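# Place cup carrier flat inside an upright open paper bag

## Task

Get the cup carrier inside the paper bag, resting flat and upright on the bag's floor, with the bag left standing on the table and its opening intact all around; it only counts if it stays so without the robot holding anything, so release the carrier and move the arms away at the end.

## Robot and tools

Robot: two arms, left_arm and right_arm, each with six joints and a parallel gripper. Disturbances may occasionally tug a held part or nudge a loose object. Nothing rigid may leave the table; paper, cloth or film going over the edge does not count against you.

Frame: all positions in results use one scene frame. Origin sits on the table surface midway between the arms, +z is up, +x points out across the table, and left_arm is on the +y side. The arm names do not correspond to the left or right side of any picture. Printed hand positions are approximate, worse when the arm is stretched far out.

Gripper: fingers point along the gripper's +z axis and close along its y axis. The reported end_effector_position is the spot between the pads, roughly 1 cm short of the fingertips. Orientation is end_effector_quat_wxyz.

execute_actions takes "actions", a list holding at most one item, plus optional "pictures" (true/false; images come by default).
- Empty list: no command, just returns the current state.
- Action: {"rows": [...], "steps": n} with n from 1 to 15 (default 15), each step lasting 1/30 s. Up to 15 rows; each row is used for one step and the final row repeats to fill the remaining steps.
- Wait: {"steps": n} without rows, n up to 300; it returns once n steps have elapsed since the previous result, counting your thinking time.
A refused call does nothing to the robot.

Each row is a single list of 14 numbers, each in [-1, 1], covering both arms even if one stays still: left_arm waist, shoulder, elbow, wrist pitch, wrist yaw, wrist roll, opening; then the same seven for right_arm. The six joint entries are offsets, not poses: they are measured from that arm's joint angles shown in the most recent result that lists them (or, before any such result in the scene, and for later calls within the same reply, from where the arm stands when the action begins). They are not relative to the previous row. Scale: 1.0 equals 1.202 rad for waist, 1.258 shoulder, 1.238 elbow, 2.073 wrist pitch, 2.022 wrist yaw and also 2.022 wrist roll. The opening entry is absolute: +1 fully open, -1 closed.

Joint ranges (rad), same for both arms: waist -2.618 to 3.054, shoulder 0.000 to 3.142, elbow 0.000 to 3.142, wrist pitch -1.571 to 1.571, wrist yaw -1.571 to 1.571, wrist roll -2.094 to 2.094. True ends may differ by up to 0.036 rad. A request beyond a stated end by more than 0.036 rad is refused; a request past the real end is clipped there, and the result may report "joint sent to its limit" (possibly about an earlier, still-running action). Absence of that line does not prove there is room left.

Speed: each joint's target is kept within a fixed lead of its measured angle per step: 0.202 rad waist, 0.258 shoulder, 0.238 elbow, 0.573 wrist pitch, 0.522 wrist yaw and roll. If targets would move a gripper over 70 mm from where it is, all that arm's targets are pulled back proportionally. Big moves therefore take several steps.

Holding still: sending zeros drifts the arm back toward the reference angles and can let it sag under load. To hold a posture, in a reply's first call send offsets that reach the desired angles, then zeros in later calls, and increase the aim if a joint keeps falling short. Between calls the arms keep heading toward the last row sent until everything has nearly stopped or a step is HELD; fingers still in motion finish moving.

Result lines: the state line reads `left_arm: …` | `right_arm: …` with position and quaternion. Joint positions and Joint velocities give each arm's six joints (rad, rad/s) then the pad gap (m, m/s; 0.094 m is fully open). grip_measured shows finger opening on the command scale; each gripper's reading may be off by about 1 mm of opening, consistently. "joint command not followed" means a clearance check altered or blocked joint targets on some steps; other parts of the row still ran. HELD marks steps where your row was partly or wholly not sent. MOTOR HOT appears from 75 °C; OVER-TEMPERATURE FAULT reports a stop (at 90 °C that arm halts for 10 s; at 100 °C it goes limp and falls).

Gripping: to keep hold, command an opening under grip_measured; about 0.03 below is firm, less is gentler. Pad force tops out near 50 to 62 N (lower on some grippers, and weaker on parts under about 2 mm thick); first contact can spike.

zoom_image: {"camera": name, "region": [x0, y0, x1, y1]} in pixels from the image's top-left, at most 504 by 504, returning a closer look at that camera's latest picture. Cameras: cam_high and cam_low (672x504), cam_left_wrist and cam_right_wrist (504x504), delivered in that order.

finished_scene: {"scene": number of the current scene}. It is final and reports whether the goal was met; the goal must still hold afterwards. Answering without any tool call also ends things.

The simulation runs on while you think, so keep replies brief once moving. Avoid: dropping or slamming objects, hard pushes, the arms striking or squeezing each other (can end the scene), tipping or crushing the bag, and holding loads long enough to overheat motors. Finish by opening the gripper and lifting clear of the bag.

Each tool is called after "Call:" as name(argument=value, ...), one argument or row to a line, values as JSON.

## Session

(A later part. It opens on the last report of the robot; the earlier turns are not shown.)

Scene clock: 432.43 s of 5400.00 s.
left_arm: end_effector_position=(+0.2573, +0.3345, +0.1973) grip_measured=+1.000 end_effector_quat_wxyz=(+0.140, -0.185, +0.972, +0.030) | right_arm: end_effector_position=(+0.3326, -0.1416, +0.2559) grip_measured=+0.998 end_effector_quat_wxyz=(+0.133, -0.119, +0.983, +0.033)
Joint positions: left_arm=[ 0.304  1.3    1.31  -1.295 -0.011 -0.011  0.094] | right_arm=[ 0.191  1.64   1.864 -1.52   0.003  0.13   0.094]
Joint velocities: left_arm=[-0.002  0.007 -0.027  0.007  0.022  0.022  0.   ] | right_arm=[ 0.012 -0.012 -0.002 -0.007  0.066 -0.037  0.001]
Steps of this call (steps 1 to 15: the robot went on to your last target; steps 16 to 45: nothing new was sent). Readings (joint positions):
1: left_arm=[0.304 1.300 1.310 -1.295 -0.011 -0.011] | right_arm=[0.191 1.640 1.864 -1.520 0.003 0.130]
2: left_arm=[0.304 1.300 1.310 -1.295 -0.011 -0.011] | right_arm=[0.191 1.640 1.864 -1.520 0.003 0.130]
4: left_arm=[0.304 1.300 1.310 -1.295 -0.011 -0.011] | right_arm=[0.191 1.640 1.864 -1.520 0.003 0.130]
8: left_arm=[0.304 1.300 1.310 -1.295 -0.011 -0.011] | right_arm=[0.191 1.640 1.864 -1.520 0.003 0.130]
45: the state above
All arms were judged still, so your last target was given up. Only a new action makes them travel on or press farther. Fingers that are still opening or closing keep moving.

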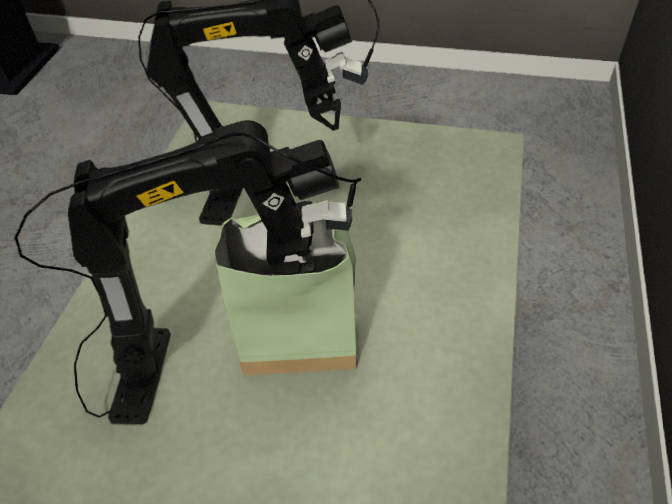

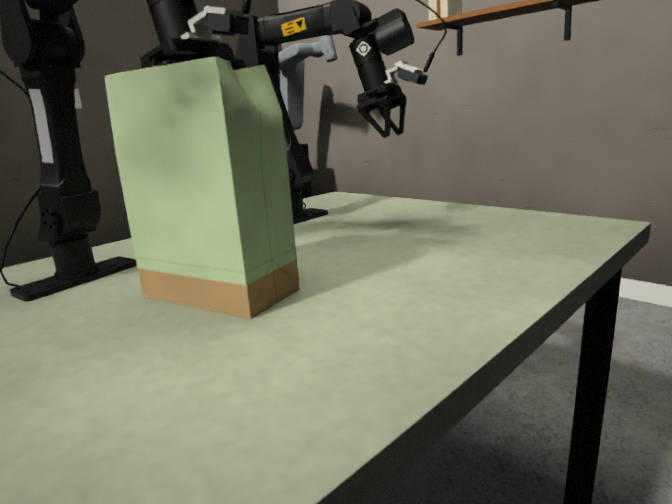

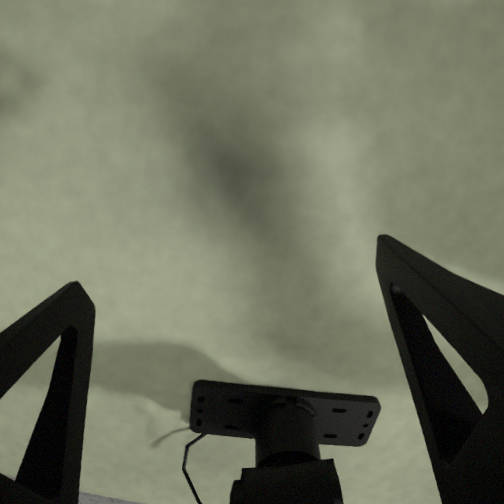

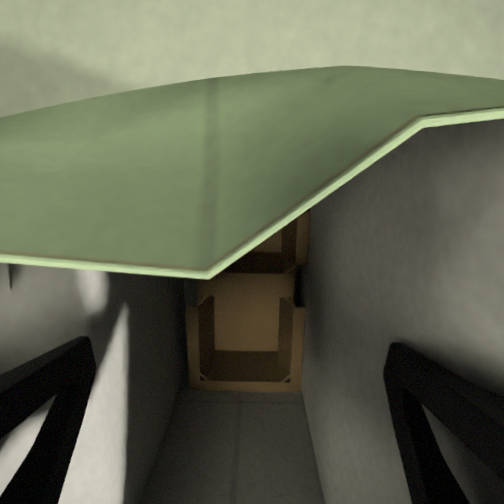

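Call:
execute_actions(
  actions=[
    {"rows":[[0,0,0,0,0,0,1,0,0,0,0,0,0,-0.9]]},
  ],
  pictures=false,
)

Call:
execute_actions(
  actions=[
    {"rows":[[0,0,0,0,0,0,1,0,0,0.05,0,0,0,-0.9],[0,0,0,0,0,0,1,0,0,0.08,0,0,0,-0.9],[0,0,0,0,0,0,1,0,-0.02,0.11,0,0,0,-0.9],[0,0,0,0,0,0,1,0,-0.04,0.14,0,0,0,-0.9],[0,0,0,0,0,0,1,0,-0.06,0.17,0,0,0,-0.9],[0,0,0,0,0,0,1,0,-0.08,0.2,0,0,0,-0.9],[0,0,0,0,0,0,1,0,-0.1,0.22,0,0,0,-0.9],[0,0,0,0,0,0,1,0,-0.13,0.22,0,0,0,-0.9],[0,0,0,0,0,0,1,0,-0.16,0.22,0,0,0,-0.9],[0,0,0,0,0,0,1,0,-0.2,0.22,0,0,0,-0.9]]},
  ],
  pictures=false,
)

Call:
execute_actions(
  actions=[
    {"steps":10},
  ],
)

Call:
execute_actions(
  actions=[
    {"rows":[[0,0,0,0,0,0,1,-0.7,-0.1,0,0,0,0,-0.9]]},
  ],
  pictures=false,
)

Call:
execute_actions(
  actions=[
    {"steps":15},
  ],
)

Call:
zoom_image(
  camera="cam_high",
  region=[200,170,420,400],
)

Scene clock: 446.83 s of 5400.00 s.
left_arm: end_effector_position=(+0.2573, +0.3345, +0.1973) grip_measured=+1.000 end_effector_quat_wxyz=(+0.140, -0.185, +0.972, +0.030) | right_arm: end_effector_position=(+0.3326, -0.1416, +0.2559) grip_measured=-0.897 end_effector_quat_wxyz=(+0.133, -0.119, +0.983, +0.033)
Joint positions: left_arm=[ 0.304  1.3    1.31  -1.295 -0.011 -0.011  0.094] | right_arm=[ 0.191  1.64   1.864 -1.52   0.003  0.13   0.005]
Joint velocities: left_arm=[-0.002  0.002  0.002 -0.095  0.066  0.051  0.   ] | right_arm=[ 0.017 -0.007  0.002 -0.051 -0.051 -0.095 -0.001]
Steps of this call (steps 1 to 90: nothing new was sent; then 10.90 s passed at rest; steps 91 to 105: all 15 steps of this action). Readings (joint positions):
91: left_arm=[0.304 1.300 1.310 -1.295 -0.011 -0.011] | right_arm=[0.191 1.640 1.864 -1.520 0.003 0.130]
92: left_arm=[0.304 1.300 1.310 -1.295 -0.011 -0.011] | right_arm=[0.191 1.640 1.864 -1.520 0.003 0.130]
94: left_arm=[0.304 1.300 1.310 -1.295 -0.011 -0.011] | right_arm=[0.191 1.640 1.864 -1.520 0.003 0.130]
98: left_arm=[0.304 1.300 1.310 -1.295 -0.011 -0.011] | right_arm=[0.191 1.640 1.864 -1.520 0.003 0.130]
105: the state above

Scene clock: 447.33 s of 5400.00 s.
left_arm: end_effector_position=(+0.2573, +0.3345, +0.1973) grip_measured=+1.000 end_effector_quat_wxyz=(+0.140, -0.185, +0.972, +0.030) | right_arm: end_effector_position=(+0.2896, -0.1584, +0.4229) grip_measured=-0.897 end_effector_quat_wxyz=(+0.391, -0.109, +0.908, +0.099)
Joint positions: left_arm=[ 0.304  1.3    1.31  -1.295 -0.011 -0.011  0.094] | right_arm=[ 0.191  1.368  2.135 -1.507  0.003  0.13   0.005]
Joint velocities: left_arm=[ 0.017  0.007 -0.012 -0.066  0.095 -0.11   0.   ] | right_arm=[-0.007 -0.359  0.168 -0.022  0.037 -0.022 -0.   ]
Steps of this call (steps 1 to 15: all 15 steps of this action). Readings (joint positions):
1: left_arm=[0.304 1.300 1.310 -1.295 -0.011 -0.011] | right_arm=[0.191 1.640 1.869 -1.521 0.003 0.130]
2: left_arm=[0.304 1.300 1.310 -1.295 -0.011 -0.011] | right_arm=[0.191 1.643 1.882 -1.523 0.003 0.130]
4: left_arm=[0.304 1.300 1.310 -1.295 -0.011 -0.011] | right_arm=[0.191 1.643 1.934 -1.524 0.003 0.130]
8: left_arm=[0.304 1.300 1.310 -1.295 -0.011 -0.011] | right_arm=[0.191 1.587 2.062 -1.514 0.003 0.130]
15: the state above

Scene clock: 447.67 s of 5400.00 s.
left_arm: end_effector_position=(+0.2573, +0.3345, +0.1973) grip_measured=+1.000 end_effector_quat_wxyz=(+0.140, -0.185, +0.972, +0.030) | right_arm: end_effector_position=(+0.2932, -0.1570, +0.4208) grip_measured=-0.897 end_effector_quat_wxyz=(+0.388, -0.109, +0.910, +0.098)
Joint positions: left_arm=[ 0.304  1.3    1.31  -1.295 -0.011 -0.011  0.094] | right_arm=[ 0.191  1.381  2.139 -1.507  0.003  0.13   0.005]
Joint velocities: left_arm=[-0.002 -0.007  0.002  0.037 -0.051  0.051  0.   ] | right_arm=[ 0.002 -0.002 -0.017 -0.007 -0.051 -0.051 -0.001]
Steps of this call (steps 1 to 10: the robot went on to your last target). Readings (joint positions):
1: left_arm=[0.304 1.300 1.310 -1.295 -0.011 -0.011] | right_arm=[0.191 1.359 2.139 -1.507 0.003 0.130]
2: left_arm=[0.304 1.300 1.310 -1.295 -0.011 -0.011] | right_arm=[0.191 1.357 2.139 -1.507 0.003 0.130]
4: left_arm=[0.304 1.300 1.310 -1.295 -0.011 -0.011] | right_arm=[0.191 1.365 2.139 -1.507 0.003 0.130]
8: left_arm=[0.304 1.300 1.310 -1.295 -0.011 -0.011] | right_arm=[0.191 1.380 2.139 -1.507 0.003 0.130]
10: the state above

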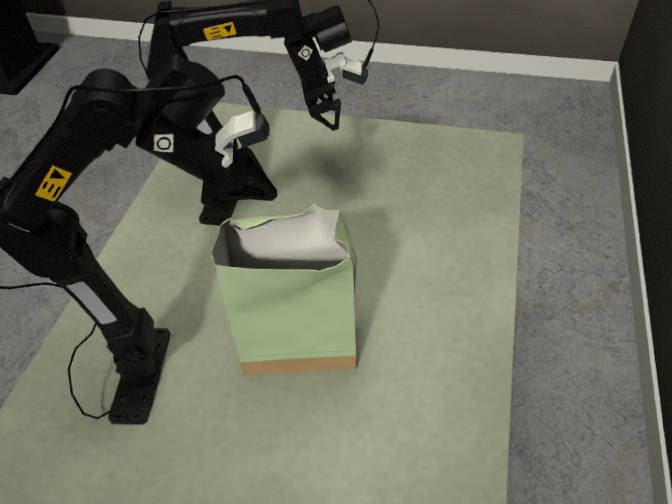

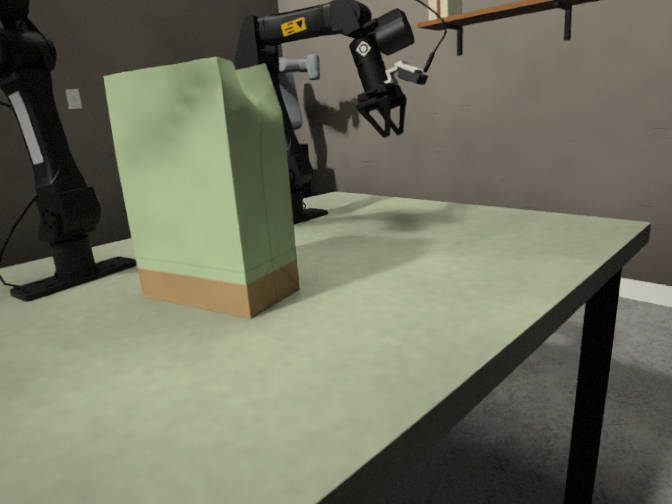

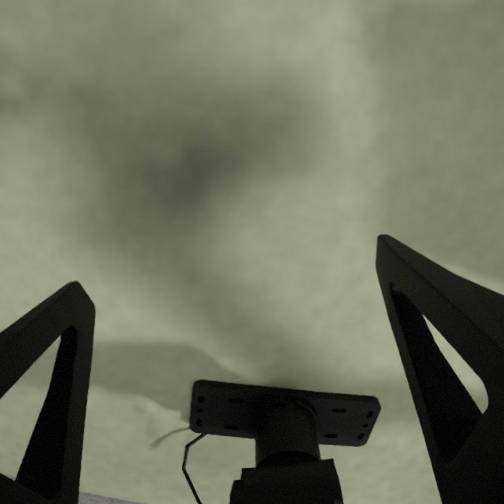

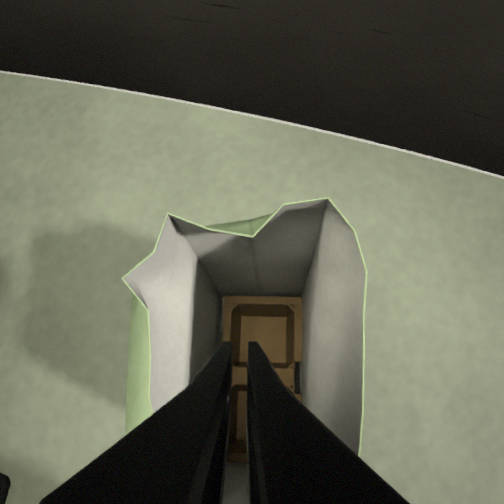

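Scene clock: 448.17 s of 5400.00 s.
left_arm: end_effector_position=(+0.2573, +0.3345, +0.1973) grip_measured=+1.000 end_effector_quat_wxyz=(+0.140, -0.185, +0.972, +0.030) | right_arm: end_effector_position=(+0.2490, -0.3738, +0.4496) grip_measured=-0.897 end_effector_quat_wxyz=(+0.446, +0.260, +0.853, -0.078)
Joint positions: left_arm=[ 0.304  1.3    1.31  -1.295 -0.011 -0.011  0.094] | right_arm=[-0.638  1.258  2.13  -1.503  0.01   0.13   0.005]
Joint velocities: left_arm=[ 0.007 -0.007 -0.002 -0.022 -0.066  0.037  0.   ] | right_arm=[-0.046 -0.002 -0.002 -0.022  0.007 -0.037  0.   ]
Steps of this call (steps 1 to 15: all 15 steps of this action). Readings (joint positions):
1: left_arm=[0.304 1.300 1.310 -1.295 -0.011 -0.011] | right_arm=[0.157 1.371 2.136 -1.505 -0.015 0.130]
2: left_arm=[0.304 1.300 1.310 -1.295 -0.011 -0.011] | right_arm=[0.088 1.358 2.131 -1.504 -0.017 0.130]
4: left_arm=[0.304 1.300 1.310 -1.295 -0.011 -0.011] | right_arm=[-0.066 1.321 2.130 -1.503 -0.009 0.130]
8: left_arm=[0.304 1.300 1.310 -1.295 -0.011 -0.011] | right_arm=[-0.370 1.262 2.130 -1.503 -0.001 0.130]
15: the state above

Scene clock: 448.67 s of 5400.00 s.
left_arm: end_effector_position=(+0.2573, +0.3345, +0.1973) grip_measured=+1.000 end_effector_quat_wxyz=(+0.140, -0.185, +0.972, +0.030) | right_arm: end_effector_position=(+0.2489, -0.3741, +0.4496) grip_measured=-0.897 end_effector_quat_wxyz=(+0.446, +0.261, +0.852, -0.079)
Joint positions: left_arm=[ 0.304  1.3    1.31  -1.295 -0.011 -0.011  0.094] | right_arm=[-0.639  1.258  2.13  -1.503  0.01   0.13   0.005]
Joint velocities: left_arm=[ 0.012 -0.002  0.017  0.007 -0.022  0.007  0.   ] | right_arm=[ 0.002 -0.012 -0.002  0.022 -0.037 -0.007 -0.   ]
Steps of this call (steps 1 to 15: the robot went on to your last target). Readings (joint positions):
1: left_arm=[0.304 1.300 1.310 -1.295 -0.011 -0.011] | right_arm=[-0.638 1.258 2.130 -1.503 0.010 0.130]
2: left_arm=[0.304 1.300 1.310 -1.295 -0.011 -0.011] | right_arm=[-0.639 1.258 2.130 -1.503 0.010 0.130]
4: left_arm=[0.304 1.300 1.310 -1.295 -0.011 -0.011] | right_arm=[-0.639 1.258 2.130 -1.503 0.010 0.130]
8: left_arm=[0.304 1.300 1.310 -1.295 -0.011 -0.011] | right_arm=[-0.639 1.258 2.130 -1.503 0.010 0.130]
15: the state above
All arms were judged still, so your last target was given up. Only a new action makes them travel on or press farther. Fingers that are still opening or closing keep moving.

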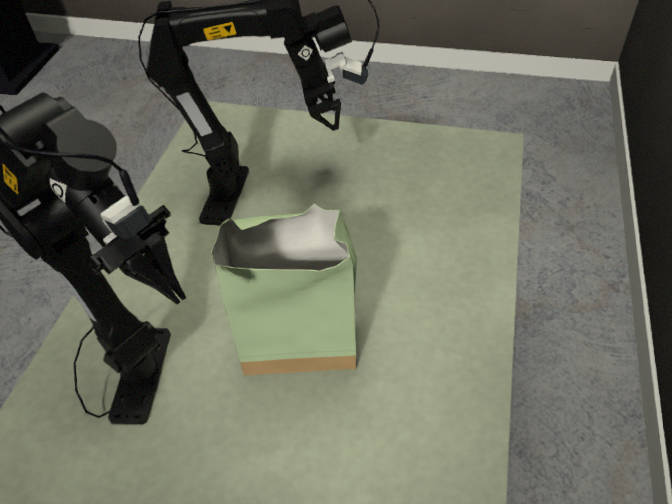

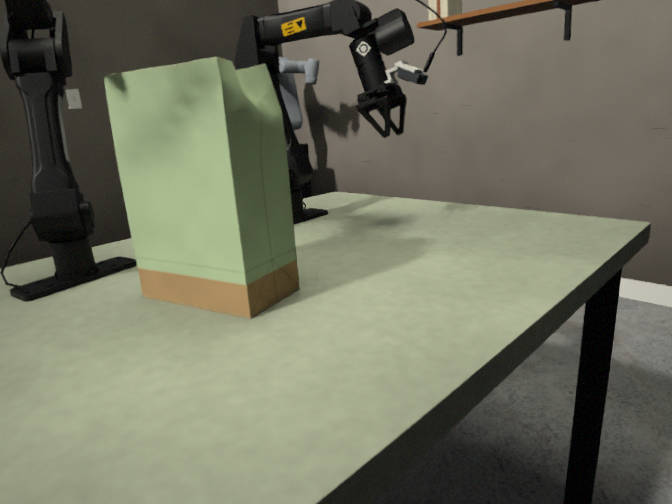

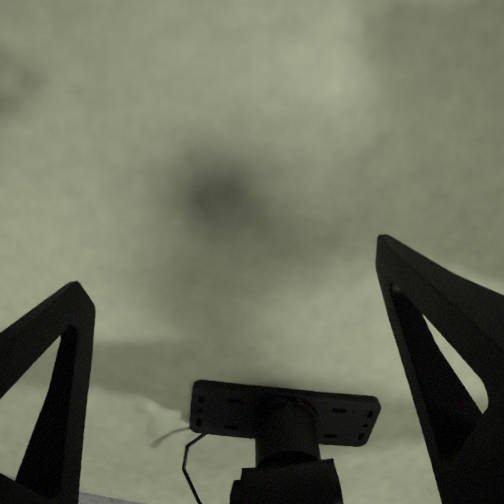

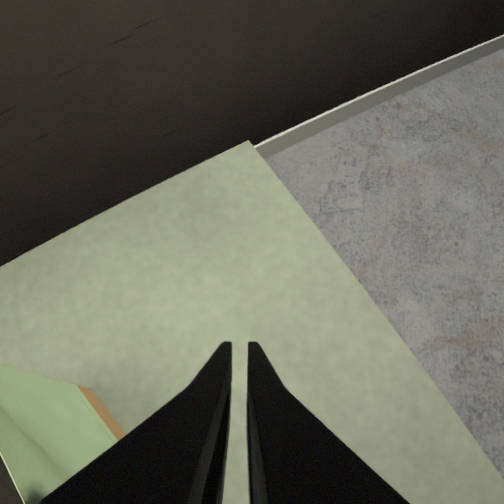

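Region (200, 170, 420, 400) of cam_high's 672x504 image, scaled by 2.191, with more detail than that image has; it fills the left 482 columns of this view, and the rest is white.

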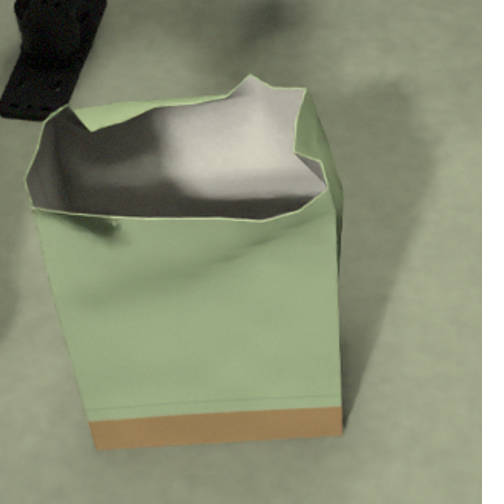

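Call:
execute_actions(
  actions=[
    {"rows":[[0,0,0,0,0,0,1,0.81,0,-0.05,0,0,0.09,-0.9]]},
  ],
  pictures=false,
)

Call:
execute_actions(
  actions=[
    {"steps":12},
  ],
  pictures=false,
)

Call:
execute_actions(
  actions=[
    {"rows":[[0,0,0,0,0,0,1,0,0,-0.17,-0.012,0,0,-0.9]]},
  ],
)

Scene clock: 461.63 s of 5400.00 s.
left_arm: end_effector_position=(+0.2573, +0.3345, +0.1973) grip_measured=+1.000 end_effector_quat_wxyz=(+0.140, -0.185, +0.972, +0.030) | right_arm: end_effector_position=(+0.2488, -0.1397, +0.4333) grip_measured=-0.897 end_effector_quat_wxyz=(+0.397, -0.090, +0.898, +0.165)
Joint positions: left_arm=[ 0.304  1.3    1.31  -1.295 -0.011 -0.011  0.094] | right_arm=[ 0.317  1.26   2.078 -1.5    0.002  0.296  0.005]
Joint velocities: left_arm=[-0.007  0.007  0.012  0.066 -0.037  0.007  0.   ] | right_arm=[ 0.261 -0.017  0.002 -0.037  0.007  0.037 -0.001]
Steps of this call (steps 1 to 90: nothing new was sent; then 9.47 s passed at rest; steps 91 to 105: all 15 steps of this action). Readings (joint positions):
91: left_arm=[0.304 1.300 1.310 -1.295 -0.011 -0.011] | right_arm=[-0.600 1.257 2.124 -1.500 0.026 0.159]
92: left_arm=[0.304 1.300 1.310 -1.295 -0.011 -0.011] | right_arm=[-0.525 1.257 2.114 -1.500 0.026 0.188]
94: left_arm=[0.304 1.300 1.310 -1.295 -0.011 -0.011] | right_arm=[-0.376 1.257 2.091 -1.500 0.022 0.230]
98: left_arm=[0.304 1.300 1.310 -1.295 -0.011 -0.011] | right_arm=[-0.079 1.260 2.078 -1.500 0.016 0.274]
105: the state above

Scene clock: 462.03 s of 5400.00 s.
left_arm: end_effector_position=(+0.2573, +0.3345, +0.1973) grip_measured=+1.000 end_effector_quat_wxyz=(+0.140, -0.185, +0.972, +0.030) | right_arm: end_effector_position=(+0.2480, -0.1381, +0.4333) grip_measured=-0.897 end_effector_quat_wxyz=(+0.396, -0.090, +0.898, +0.168)
Joint positions: left_arm=[ 0.304  1.3    1.31  -1.295 -0.011 -0.011  0.094] | right_arm=[ 0.324  1.26   2.078 -1.5    0.002  0.303  0.005]
Joint velocities: left_arm=[ 0.007 -0.017 -0.012 -0.066  0.037  0.022  0.   ] | right_arm=[-0.032 -0.007 -0.002  0.022  0.051  0.022  0.001]
Steps of this call (steps 1 to 12: the robot went on to your last target). Readings (joint positions):
1: left_arm=[0.304 1.300 1.310 -1.295 -0.011 -0.011] | right_arm=[0.322 1.260 2.078 -1.500 0.002 0.297]
2: left_arm=[0.304 1.300 1.310 -1.295 -0.011 -0.011] | right_arm=[0.323 1.260 2.078 -1.500 0.002 0.299]
4: left_arm=[0.304 1.300 1.310 -1.295 -0.011 -0.011] | right_arm=[0.324 1.260 2.078 -1.500 0.002 0.300]
8: left_arm=[0.304 1.300 1.310 -1.295 -0.011 -0.011] | right_arm=[0.324 1.260 2.078 -1.500 0.002 0.302]
12: the state above

Scene clock: 462.53 s of 5400.00 s.
left_arm: end_effector_position=(+0.2573, +0.3345, +0.1973) grip_measured=+1.000 end_effector_quat_wxyz=(+0.140, -0.185, +0.972, +0.030) | right_arm: end_effector_position=(+0.2541, -0.1348, +0.3611) grip_measured=-0.897 end_effector_quat_wxyz=(+0.296, -0.094, +0.942, +0.126)
Joint positions: left_arm=[ 0.304  1.3    1.31  -1.295 -0.011 -0.011  0.094] | right_arm=[ 0.324  1.272  1.868 -1.511  0.002  0.303  0.005]
Joint velocities: left_arm=[-0.007  0.012 -0.002 -0.066 -0.037 -0.007  0.   ] | right_arm=[-0.002  0.012  0.002 -0.081 -0.007  0.066 -0.   ]
Steps of this call (steps 1 to 15: all 15 steps of this action). Readings (joint positions):
1: left_arm=[0.304 1.300 1.310 -1.295 -0.011 -0.011] | right_arm=[0.324 1.252 2.045 -1.484 0.002 0.303]
2: left_arm=[0.304 1.300 1.310 -1.295 -0.011 -0.011] | right_arm=[0.324 1.239 1.994 -1.482 0.002 0.303]
4: left_arm=[0.304 1.300 1.310 -1.295 -0.011 -0.011] | right_arm=[0.324 1.243 1.916 -1.500 0.002 0.303]
8: left_arm=[0.304 1.300 1.310 -1.295 -0.011 -0.011] | right_arm=[0.324 1.272 1.868 -1.511 0.002 0.303]
15: the state above

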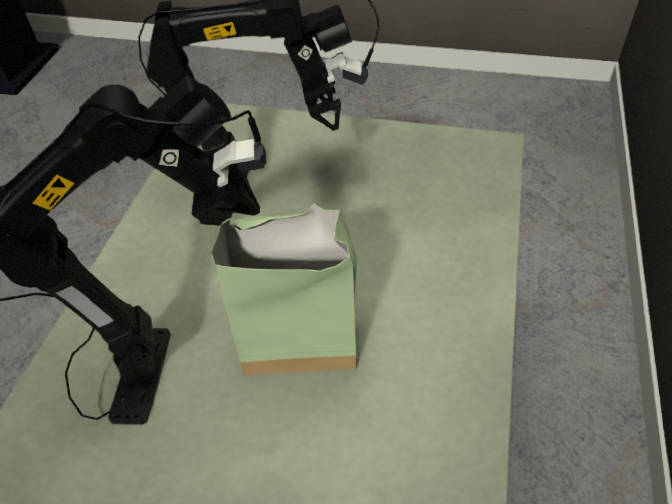

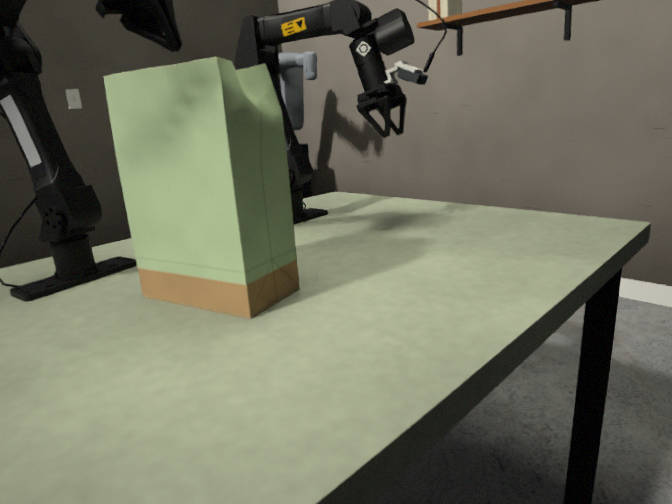

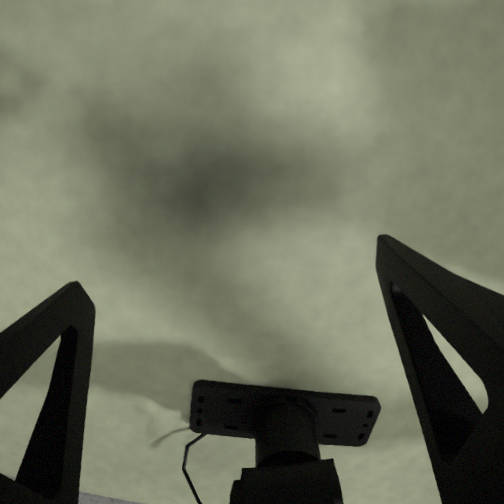

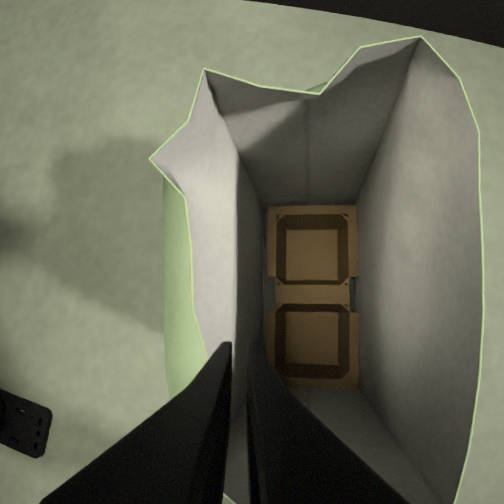

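Call:
execute_actions(
  actions=[
    {"rows":[[0,0,0,0,0,0,1,-0.15,0.05,0,0,0,-0.09,-0.9]]},
  ],
)

Scene clock: 467.37 s of 5400.00 s.
left_arm: end_effector_position=(+0.2573, +0.3345, +0.1973) grip_measured=+1.000 end_effector_quat_wxyz=(+0.140, -0.185, +0.972, +0.030) | right_arm: end_effector_position=(+0.2866, -0.1710, +0.3451) grip_measured=-0.897 end_effector_quat_wxyz=(+0.284, -0.093, +0.952, +0.067)
Joint positions: left_arm=[ 0.304  1.3    1.31  -1.295 -0.011 -0.011  0.094] | right_arm=[ 0.152  1.336  1.868 -1.511  0.001  0.137  0.005]
Joint velocities: left_arm=[-0.017 -0.012 -0.012 -0.007 -0.051  0.007  0.   ] | right_arm=[-0.022 -0.002 -0.012 -0.051 -0.051  0.007 -0.001]
Steps of this call (steps 1 to 15: the robot went on to your last target; steps 16 to 90: nothing new was sent; then 1.33 s passed at rest; steps 91 to 105: all 15 steps of this action). Readings (joint positions):
91: left_arm=[0.304 1.300 1.310 -1.295 -0.011 -0.011] | right_arm=[0.293 1.276 1.868 -1.512 -0.013 0.275]
92: left_arm=[0.304 1.300 1.310 -1.295 -0.011 -0.011] | right_arm=[0.237 1.283 1.868 -1.511 -0.013 0.246]
94: left_arm=[0.304 1.300 1.310 -1.295 -0.011 -0.011] | right_arm=[0.166 1.307 1.868 -1.511 -0.001 0.205]
98: left_arm=[0.304 1.300 1.310 -1.295 -0.011 -0.011] | right_arm=[0.152 1.335 1.868 -1.511 0.001 0.161]
105: the state above

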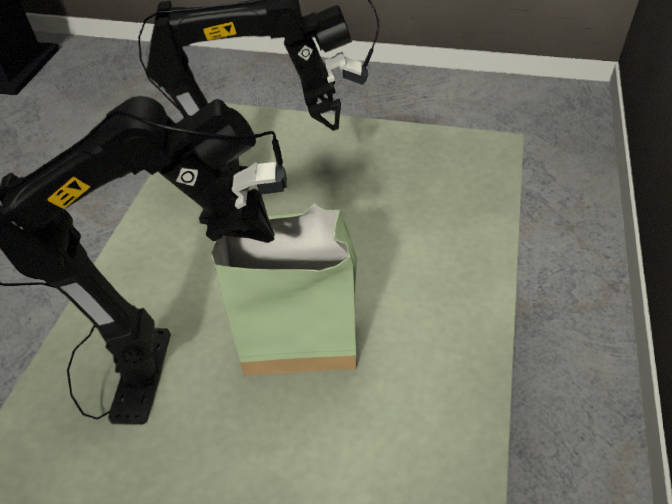

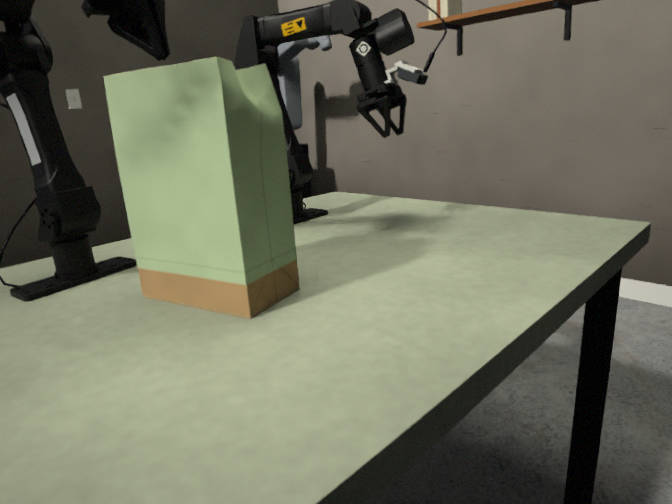

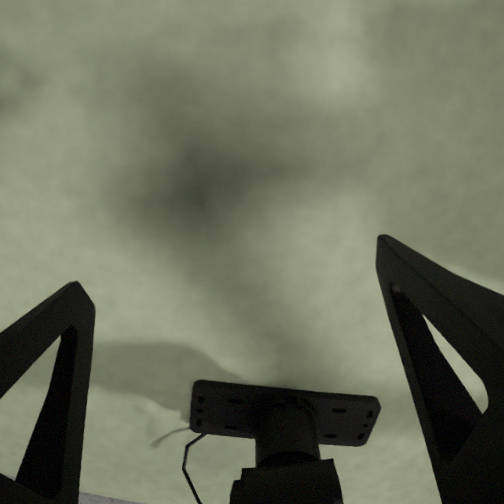

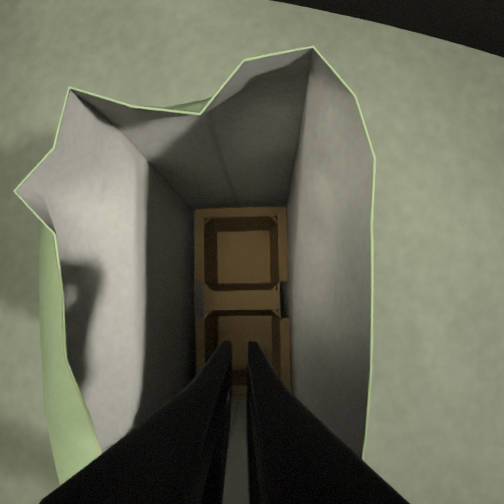

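Call:
execute_actions(
  actions=[
    {"rows":[[0,0,0,0,0,0,1,0,-0.02,-0.06,0,0,0,-0.9],[0,0,0,0,0,0,1,0,-0.02,-0.1,0,0,0,-0.9],[0,0,0,0,0,0,1,0,-0.02,-0.14,0,0,0,-0.9],[0,0,0,0,0,0,1,0,-0.02,-0.18,0,0,0,-0.9],[0,0,0,0,0,0,1,0,-0.02,-0.21,0,0,0,-0.9]]},
  ],
  pictures=false,
)

Call:
execute_actions(
  actions=[
    {"rows":[[0,0,0,0,0,0,1,0,0,0,0,0,0,-0.5],[0,0,0,0,0,0,1,0,0,0,0,0,0,-0.2],[0,0,0,0,0,0,1,0,0,0,0,0,0,0.1],[0,0,0,0,0,0,1,0,0,0,0,0,0,0.4],[0,0,0,0,0,0,1,0,0,0,0,0,0,0.7],[0,0,0,0,0,0,1,0,0,0,0,0,0,1],[0,0,0,0,0,0,1,0.01,0,0,0,0,0,1],[0,0,0,0,0,0,1,0.02,0,0,0,0,0,1],[0,0,0,0,0,0,1,0.03,0,0,0,0,0,1],[0,0,0,0,0,0,1,0.04,0,0,0,0,0,1],[0,0,0,0,0,0,1,0.05,0,0,0,0,0,1],[0,0,0,0,0,0,1,0.06,0,0,0,0,0,1]]},
  ],
)

Scene clock: 479.50 s of 5400.00 s.
left_arm: end_effector_position=(+0.2573, +0.3345, +0.1973) grip_measured=+1.000 end_effector_quat_wxyz=(+0.140, -0.185, +0.972, +0.030) | right_arm: end_effector_position=(+0.2679, -0.1774, +0.2668) grip_measured=-0.897 end_effector_quat_wxyz=(+0.168, -0.099, +0.980, +0.039)
Joint positions: left_arm=[ 0.304  1.3    1.31  -1.295 -0.011 -0.011  0.094] | right_arm=[ 0.152  1.323  1.606 -1.507  0.001  0.131  0.005]
Joint velocities: left_arm=[ 0.002 -0.002 -0.002 -0.022 -0.007  0.022  0.   ] | right_arm=[-0.017  0.002 -0.002 -0.037  0.051 -0.022  0.   ]
Steps of this call (steps 1 to 15: the robot went on to your last target; steps 16 to 90: nothing new was sent; then 8.63 s passed at rest; steps 91 to 105: all 15 steps of this action). Readings (joint positions):
91: left_arm=[0.304 1.300 1.310 -1.295 -0.011 -0.011] | right_arm=[0.152 1.333 1.859 -1.507 0.001 0.131]
92: left_arm=[0.304 1.300 1.310 -1.295 -0.011 -0.011] | right_arm=[0.152 1.326 1.834 -1.501 0.001 0.131]
94: left_arm=[0.304 1.300 1.310 -1.295 -0.011 -0.011] | right_arm=[0.152 1.312 1.755 -1.499 0.001 0.131]
98: left_arm=[0.304 1.300 1.310 -1.295 -0.011 -0.011] | right_arm=[0.152 1.320 1.617 -1.507 0.001 0.131]
105: the state above

Scene clock: 480.00 s of 5400.00 s.
left_arm: end_effector_position=(+0.2573, +0.3345, +0.1973) grip_measured=+1.000 end_effector_quat_wxyz=(+0.140, -0.185, +0.972, +0.030) | right_arm: end_effector_position=(+0.2622, -0.1626, +0.2668) grip_measured=+0.998 end_effector_quat_wxyz=(+0.167, -0.129, +0.977, +0.044)
Joint positions: left_arm=[ 0.304  1.3    1.31  -1.295 -0.011 -0.011  0.094] | right_arm=[ 0.214  1.323  1.606 -1.507  0.002  0.131  0.094]
Joint velocities: left_arm=[-0.002  0.012  0.012 -0.037  0.007 -0.037  0.   ] | right_arm=[ 0.027 -0.012  0.002 -0.037 -0.007 -0.022 -0.   ]
Steps of this call (steps 1 to 15: all 15 steps of this action). Readings (joint positions):
1: left_arm=[0.304 1.300 1.310 -1.295 -0.011 -0.011] | right_arm=[0.152 1.323 1.606 -1.507 0.001 0.131]
2: left_arm=[0.304 1.300 1.310 -1.295 -0.011 -0.011] | right_arm=[0.152 1.323 1.606 -1.507 0.001 0.131]
4: left_arm=[0.304 1.300 1.310 -1.295 -0.011 -0.011] | right_arm=[0.152 1.323 1.606 -1.507 0.001 0.131]
8: left_arm=[0.304 1.300 1.310 -1.295 -0.011 -0.011] | right_arm=[0.154 1.323 1.606 -1.507 0.001 0.131]
15: the state above

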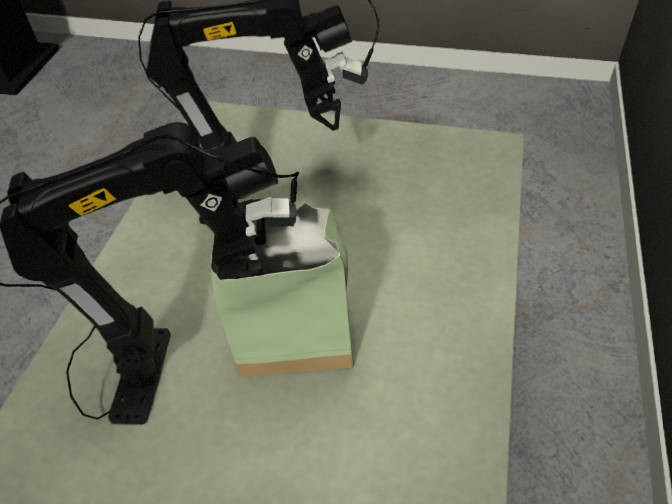

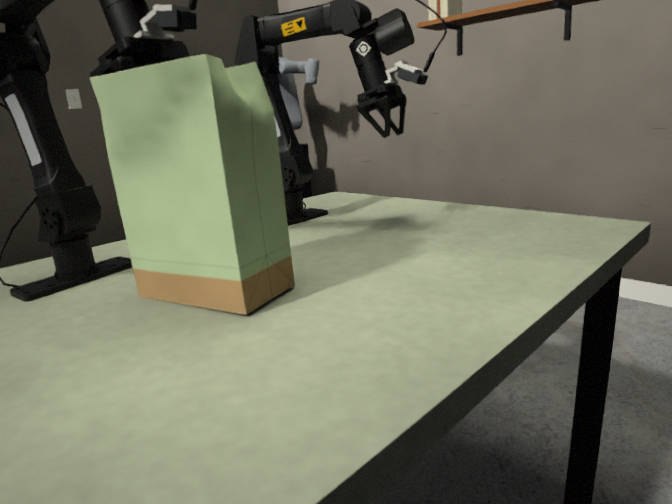

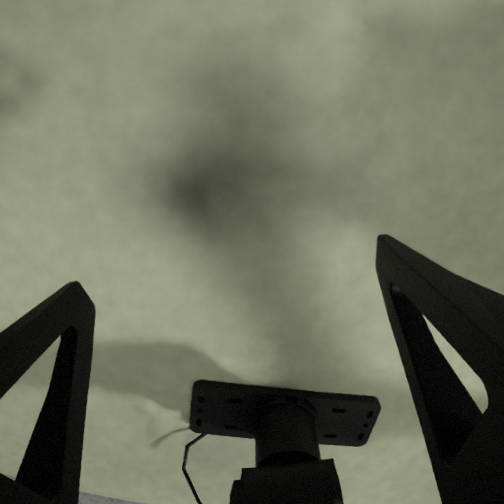

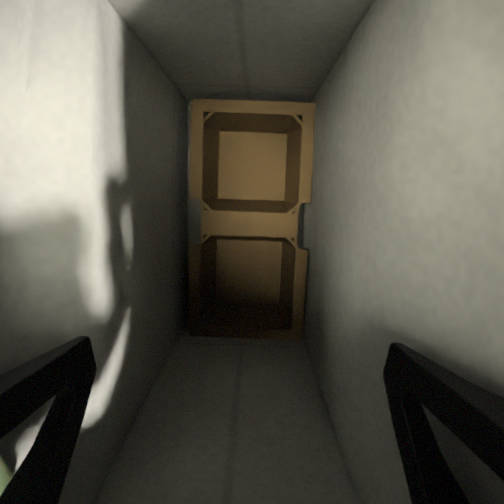

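Call:
execute_actions(
  actions=[
    {"rows":[[0,0,0,0,0,0,1,0,0,0.04,0,0,0,1],[0,0,0,0,0,0,1,0,0,0.06,0,0,0,1],[0,0,0,0,0,0,1,0,0,0.08,0,0,0,1],[0,0,0,0,0,0,1,0,0,0.1,0,0,0,1],[0,0,0,0,0,0,1,0,0,0.12,0,0,0,1],[0,0,0,0,0,0,1,0,0,0.14,0,0,0,1],[0,0,0,0,0,0,1,0,0,0.17,0,0,0,1],[0,0,0,0,0,0,1,0,0,0.2,0,0,0,1],[0,0,0,0,0,0,1,0,0,0.23,0,0,0,1],[0,0,0,0,0,0,1,0,0,0.26,0,0,0,1],[0,0,0,0,0,0,1,0,0,0.3,0,0,0,1],[0,0,0,0,0,0,1,0,0,0.34,0,0,0,1]]},
  ],
  pictures=false,
)

Call:
execute_actions(
  actions=[
    {"steps":12},
  ],
)

Call:
execute_actions(
  actions=[
    {"rows":[[0,0,0,0,0,0,1,-0.8,-0.15,0,0,0,0,1]]},
  ],
  pictures=false,
)

Call:
execute_actions(
  actions=[
    {"steps":15},
  ],
)

Call:
zoom_image(
  camera="cam_high",
  region=[180,170,400,400],
)

Scene clock: 494.03 s of 5400.00 s.
left_arm: end_effector_position=(+0.2573, +0.3345, +0.1973) grip_measured=+1.000 end_effector_quat_wxyz=(+0.140, -0.185, +0.972, +0.030) | right_arm: end_effector_position=(+0.2791, -0.1552, +0.3955) grip_measured=+0.998 end_effector_quat_wxyz=(+0.358, -0.122, +0.921, +0.095)
Joint positions: left_arm=[ 0.304  1.3    1.31  -1.295 -0.011 -0.011  0.094] | right_arm=[ 0.215  1.318  2.005 -1.499  0.002  0.131  0.094]
Joint velocities: left_arm=[ 0.002 -0.002 -0.002 -0.022  0.007 -0.11   0.   ] | right_arm=[ 0.007 -0.076  0.364  0.051  0.007 -0.007  0.   ]
Steps of this call (steps 1 to 15: the robot went on to your last target; steps 16 to 90: nothing new was sent; then 10.53 s passed at rest; steps 91 to 105: all 15 steps of this action). Readings (joint positions):
91: left_arm=[0.304 1.300 1.310 -1.295 -0.011 -0.011] | right_arm=[0.215 1.323 1.608 -1.508 0.002 0.131]
92: left_arm=[0.304 1.300 1.310 -1.295 -0.011 -0.011] | right_arm=[0.215 1.323 1.616 -1.508 0.002 0.131]
94: left_arm=[0.304 1.300 1.310 -1.295 -0.011 -0.011] | right_arm=[0.215 1.323 1.651 -1.508 0.002 0.131]
98: left_arm=[0.304 1.300 1.310 -1.295 -0.011 -0.011] | right_arm=[0.215 1.323 1.765 -1.508 0.002 0.131]
105: the state above

Scene clock: 494.43 s of 5400.00 s.
left_arm: end_effector_position=(+0.2573, +0.3345, +0.1973) grip_measured=+1.000 end_effector_quat_wxyz=(+0.140, -0.185, +0.972, +0.030) | right_arm: end_effector_position=(+0.2788, -0.1554, +0.3989) grip_measured=+0.998 end_effector_quat_wxyz=(+0.363, -0.122, +0.919, +0.097)
Joint positions: left_arm=[ 0.304  1.3    1.31  -1.295 -0.011 -0.011  0.094] | right_arm=[ 0.215  1.318  2.015 -1.499  0.002  0.131  0.094]
Joint velocities: left_arm=[-0.007 -0.032  0.002 -0.007  0.051 -0.066  0.   ] | right_arm=[-0.022  0.007 -0.002 -0.066  0.022  0.007 -0.003]
Steps of this call (steps 1 to 12: the robot went on to your last target). Readings (joint positions):
1: left_arm=[0.304 1.300 1.310 -1.295 -0.011 -0.011] | right_arm=[0.215 1.317 2.013 -1.499 0.002 0.131]
2: left_arm=[0.304 1.300 1.310 -1.295 -0.011 -0.011] | right_arm=[0.215 1.316 2.015 -1.499 0.002 0.131]
4: left_arm=[0.304 1.300 1.310 -1.295 -0.011 -0.011] | right_arm=[0.215 1.318 2.015 -1.499 0.002 0.131]
8: left_arm=[0.304 1.300 1.310 -1.295 -0.011 -0.011] | right_arm=[0.215 1.318 2.015 -1.499 0.002 0.131]
12: the state above

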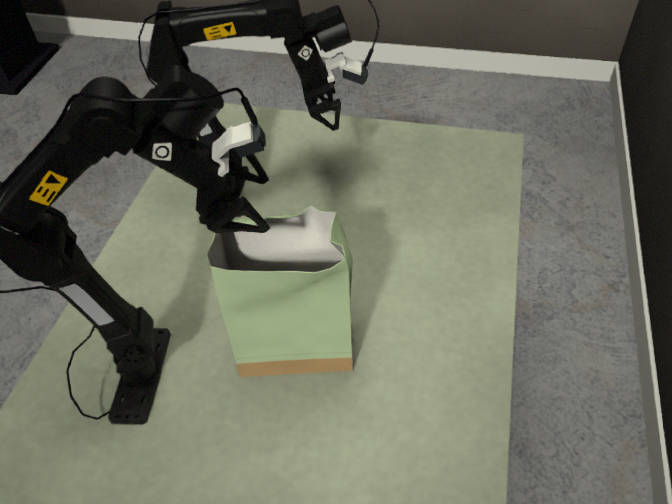

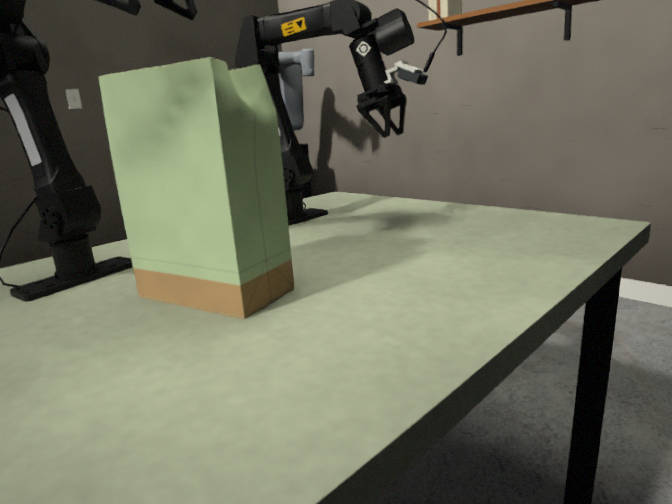

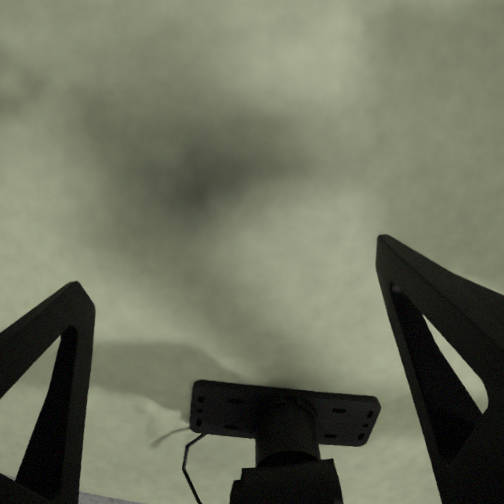

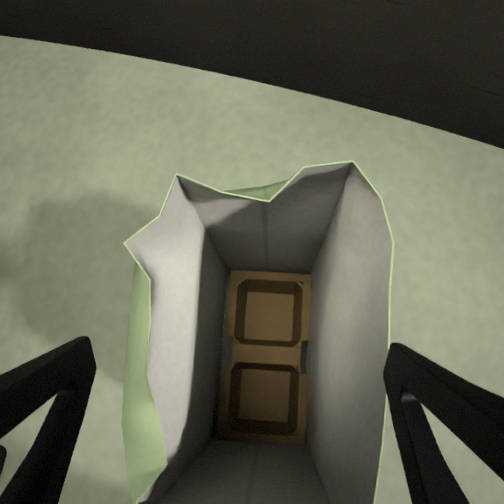

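Scene clock: 494.93 s of 5400.00 s.
left_arm: end_effector_position=(+0.2573, +0.3345, +0.1973) grip_measured=+1.000 end_effector_quat_wxyz=(+0.140, -0.185, +0.972, +0.030) | right_arm: end_effector_position=(+0.2107, -0.3755, +0.4423) grip_measured=+0.998 end_effector_quat_wxyz=(+0.453, +0.295, +0.835, -0.099)
Joint positions: left_arm=[ 0.304  1.3    1.31  -1.295 -0.011 -0.011  0.094] | right_arm=[-0.724  1.121  2.006 -1.491  0.008  0.13   0.094]
Joint velocities: left_arm=[-0.002 -0.007  0.002  0.037 -0.037  0.051  0.   ] | right_arm=[-0.281 -0.017 -0.007 -0.022 -0.081 -0.007  0.001]
Steps of this call (steps 1 to 15: all 15 steps of this action). Readings (joint positions):
1: left_arm=[0.304 1.300 1.310 -1.295 -0.011 -0.011] | right_arm=[0.186 1.305 2.010 -1.494 -0.012 0.130]
2: left_arm=[0.304 1.300 1.310 -1.295 -0.011 -0.011] | right_arm=[0.126 1.285 2.001 -1.492 -0.014 0.130]
4: left_arm=[0.304 1.300 1.310 -1.295 -0.011 -0.011] | right_arm=[-0.017 1.227 1.999 -1.491 -0.009 0.130]
8: left_arm=[0.304 1.300 1.310 -1.295 -0.011 -0.011] | right_arm=[-0.322 1.125 2.001 -1.491 0.001 0.130]
15: the state above

Scene clock: 495.43 s of 5400.00 s.
left_arm: end_effector_position=(+0.2573, +0.3345, +0.1973) grip_measured=+1.000 end_effector_quat_wxyz=(+0.140, -0.185, +0.972, +0.030) | right_arm: end_effector_position=(+0.2094, -0.3776, +0.4423) grip_measured=+0.998 end_effector_quat_wxyz=(+0.453, +0.300, +0.834, -0.101)
Joint positions: left_arm=[ 0.304  1.3    1.31  -1.295 -0.011 -0.011  0.094] | right_arm=[-0.736  1.121  2.006 -1.491  0.008  0.13   0.094]
Joint velocities: left_arm=[-0.002 -0.012  0.007 -0.037 -0.022 -0.007  0.   ] | right_arm=[-0.022  0.002 -0.017 -0.037 -0.081 -0.022  0.001]
Steps of this call (steps 1 to 15: the robot went on to your last target). Readings (joint positions):
1: left_arm=[0.304 1.300 1.310 -1.295 -0.011 -0.011] | right_arm=[-0.731 1.121 2.006 -1.491 0.008 0.130]
2: left_arm=[0.304 1.300 1.310 -1.295 -0.011 -0.011] | right_arm=[-0.734 1.121 2.006 -1.491 0.008 0.130]
4: left_arm=[0.304 1.300 1.310 -1.295 -0.011 -0.011] | right_arm=[-0.735 1.121 2.006 -1.491 0.008 0.130]
8: left_arm=[0.304 1.300 1.310 -1.295 -0.011 -0.011] | right_arm=[-0.736 1.121 2.006 -1.491 0.008 0.130]
15: the state above

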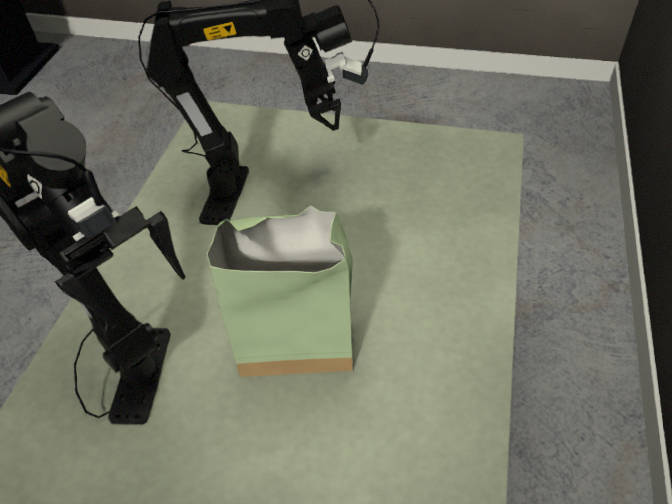

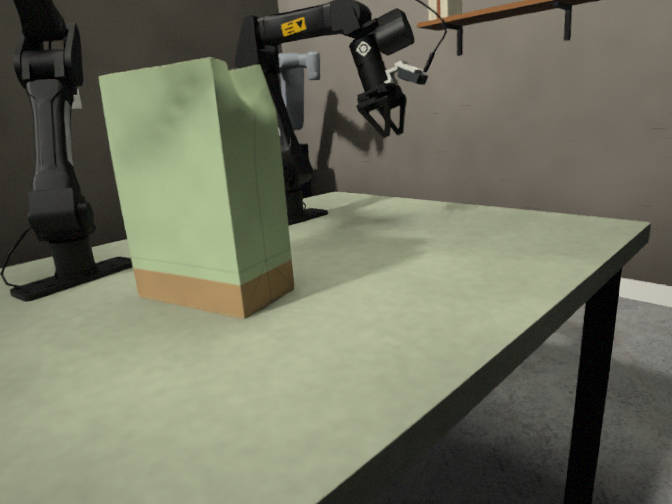

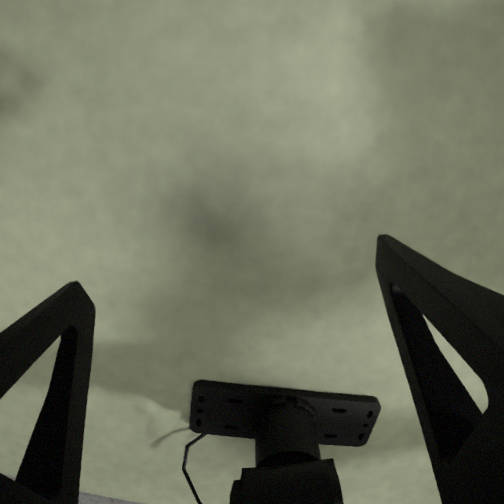

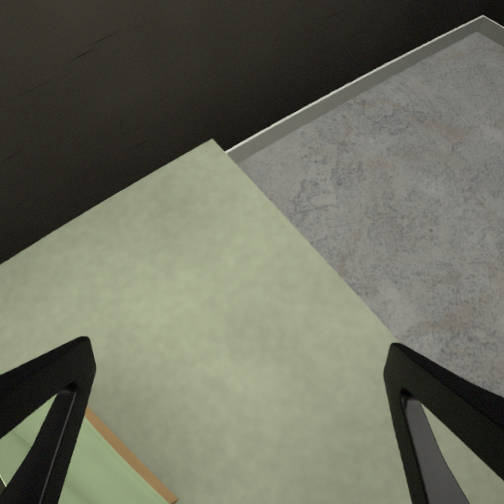

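Region (180, 170, 400, 400) of cam_high's 672x504 image, scaled by 2.191, with more detail than that image has; it fills the left 482 columns of this view, and the rest is white.

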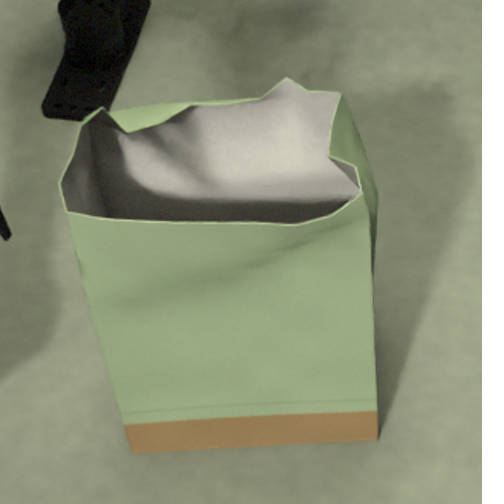

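The bag is standing open with only small dents in the rim, and the carrier lies flat on the bottom.

Call:
finished_scene(
  scene=1,
)

The scene is finished: the task was done.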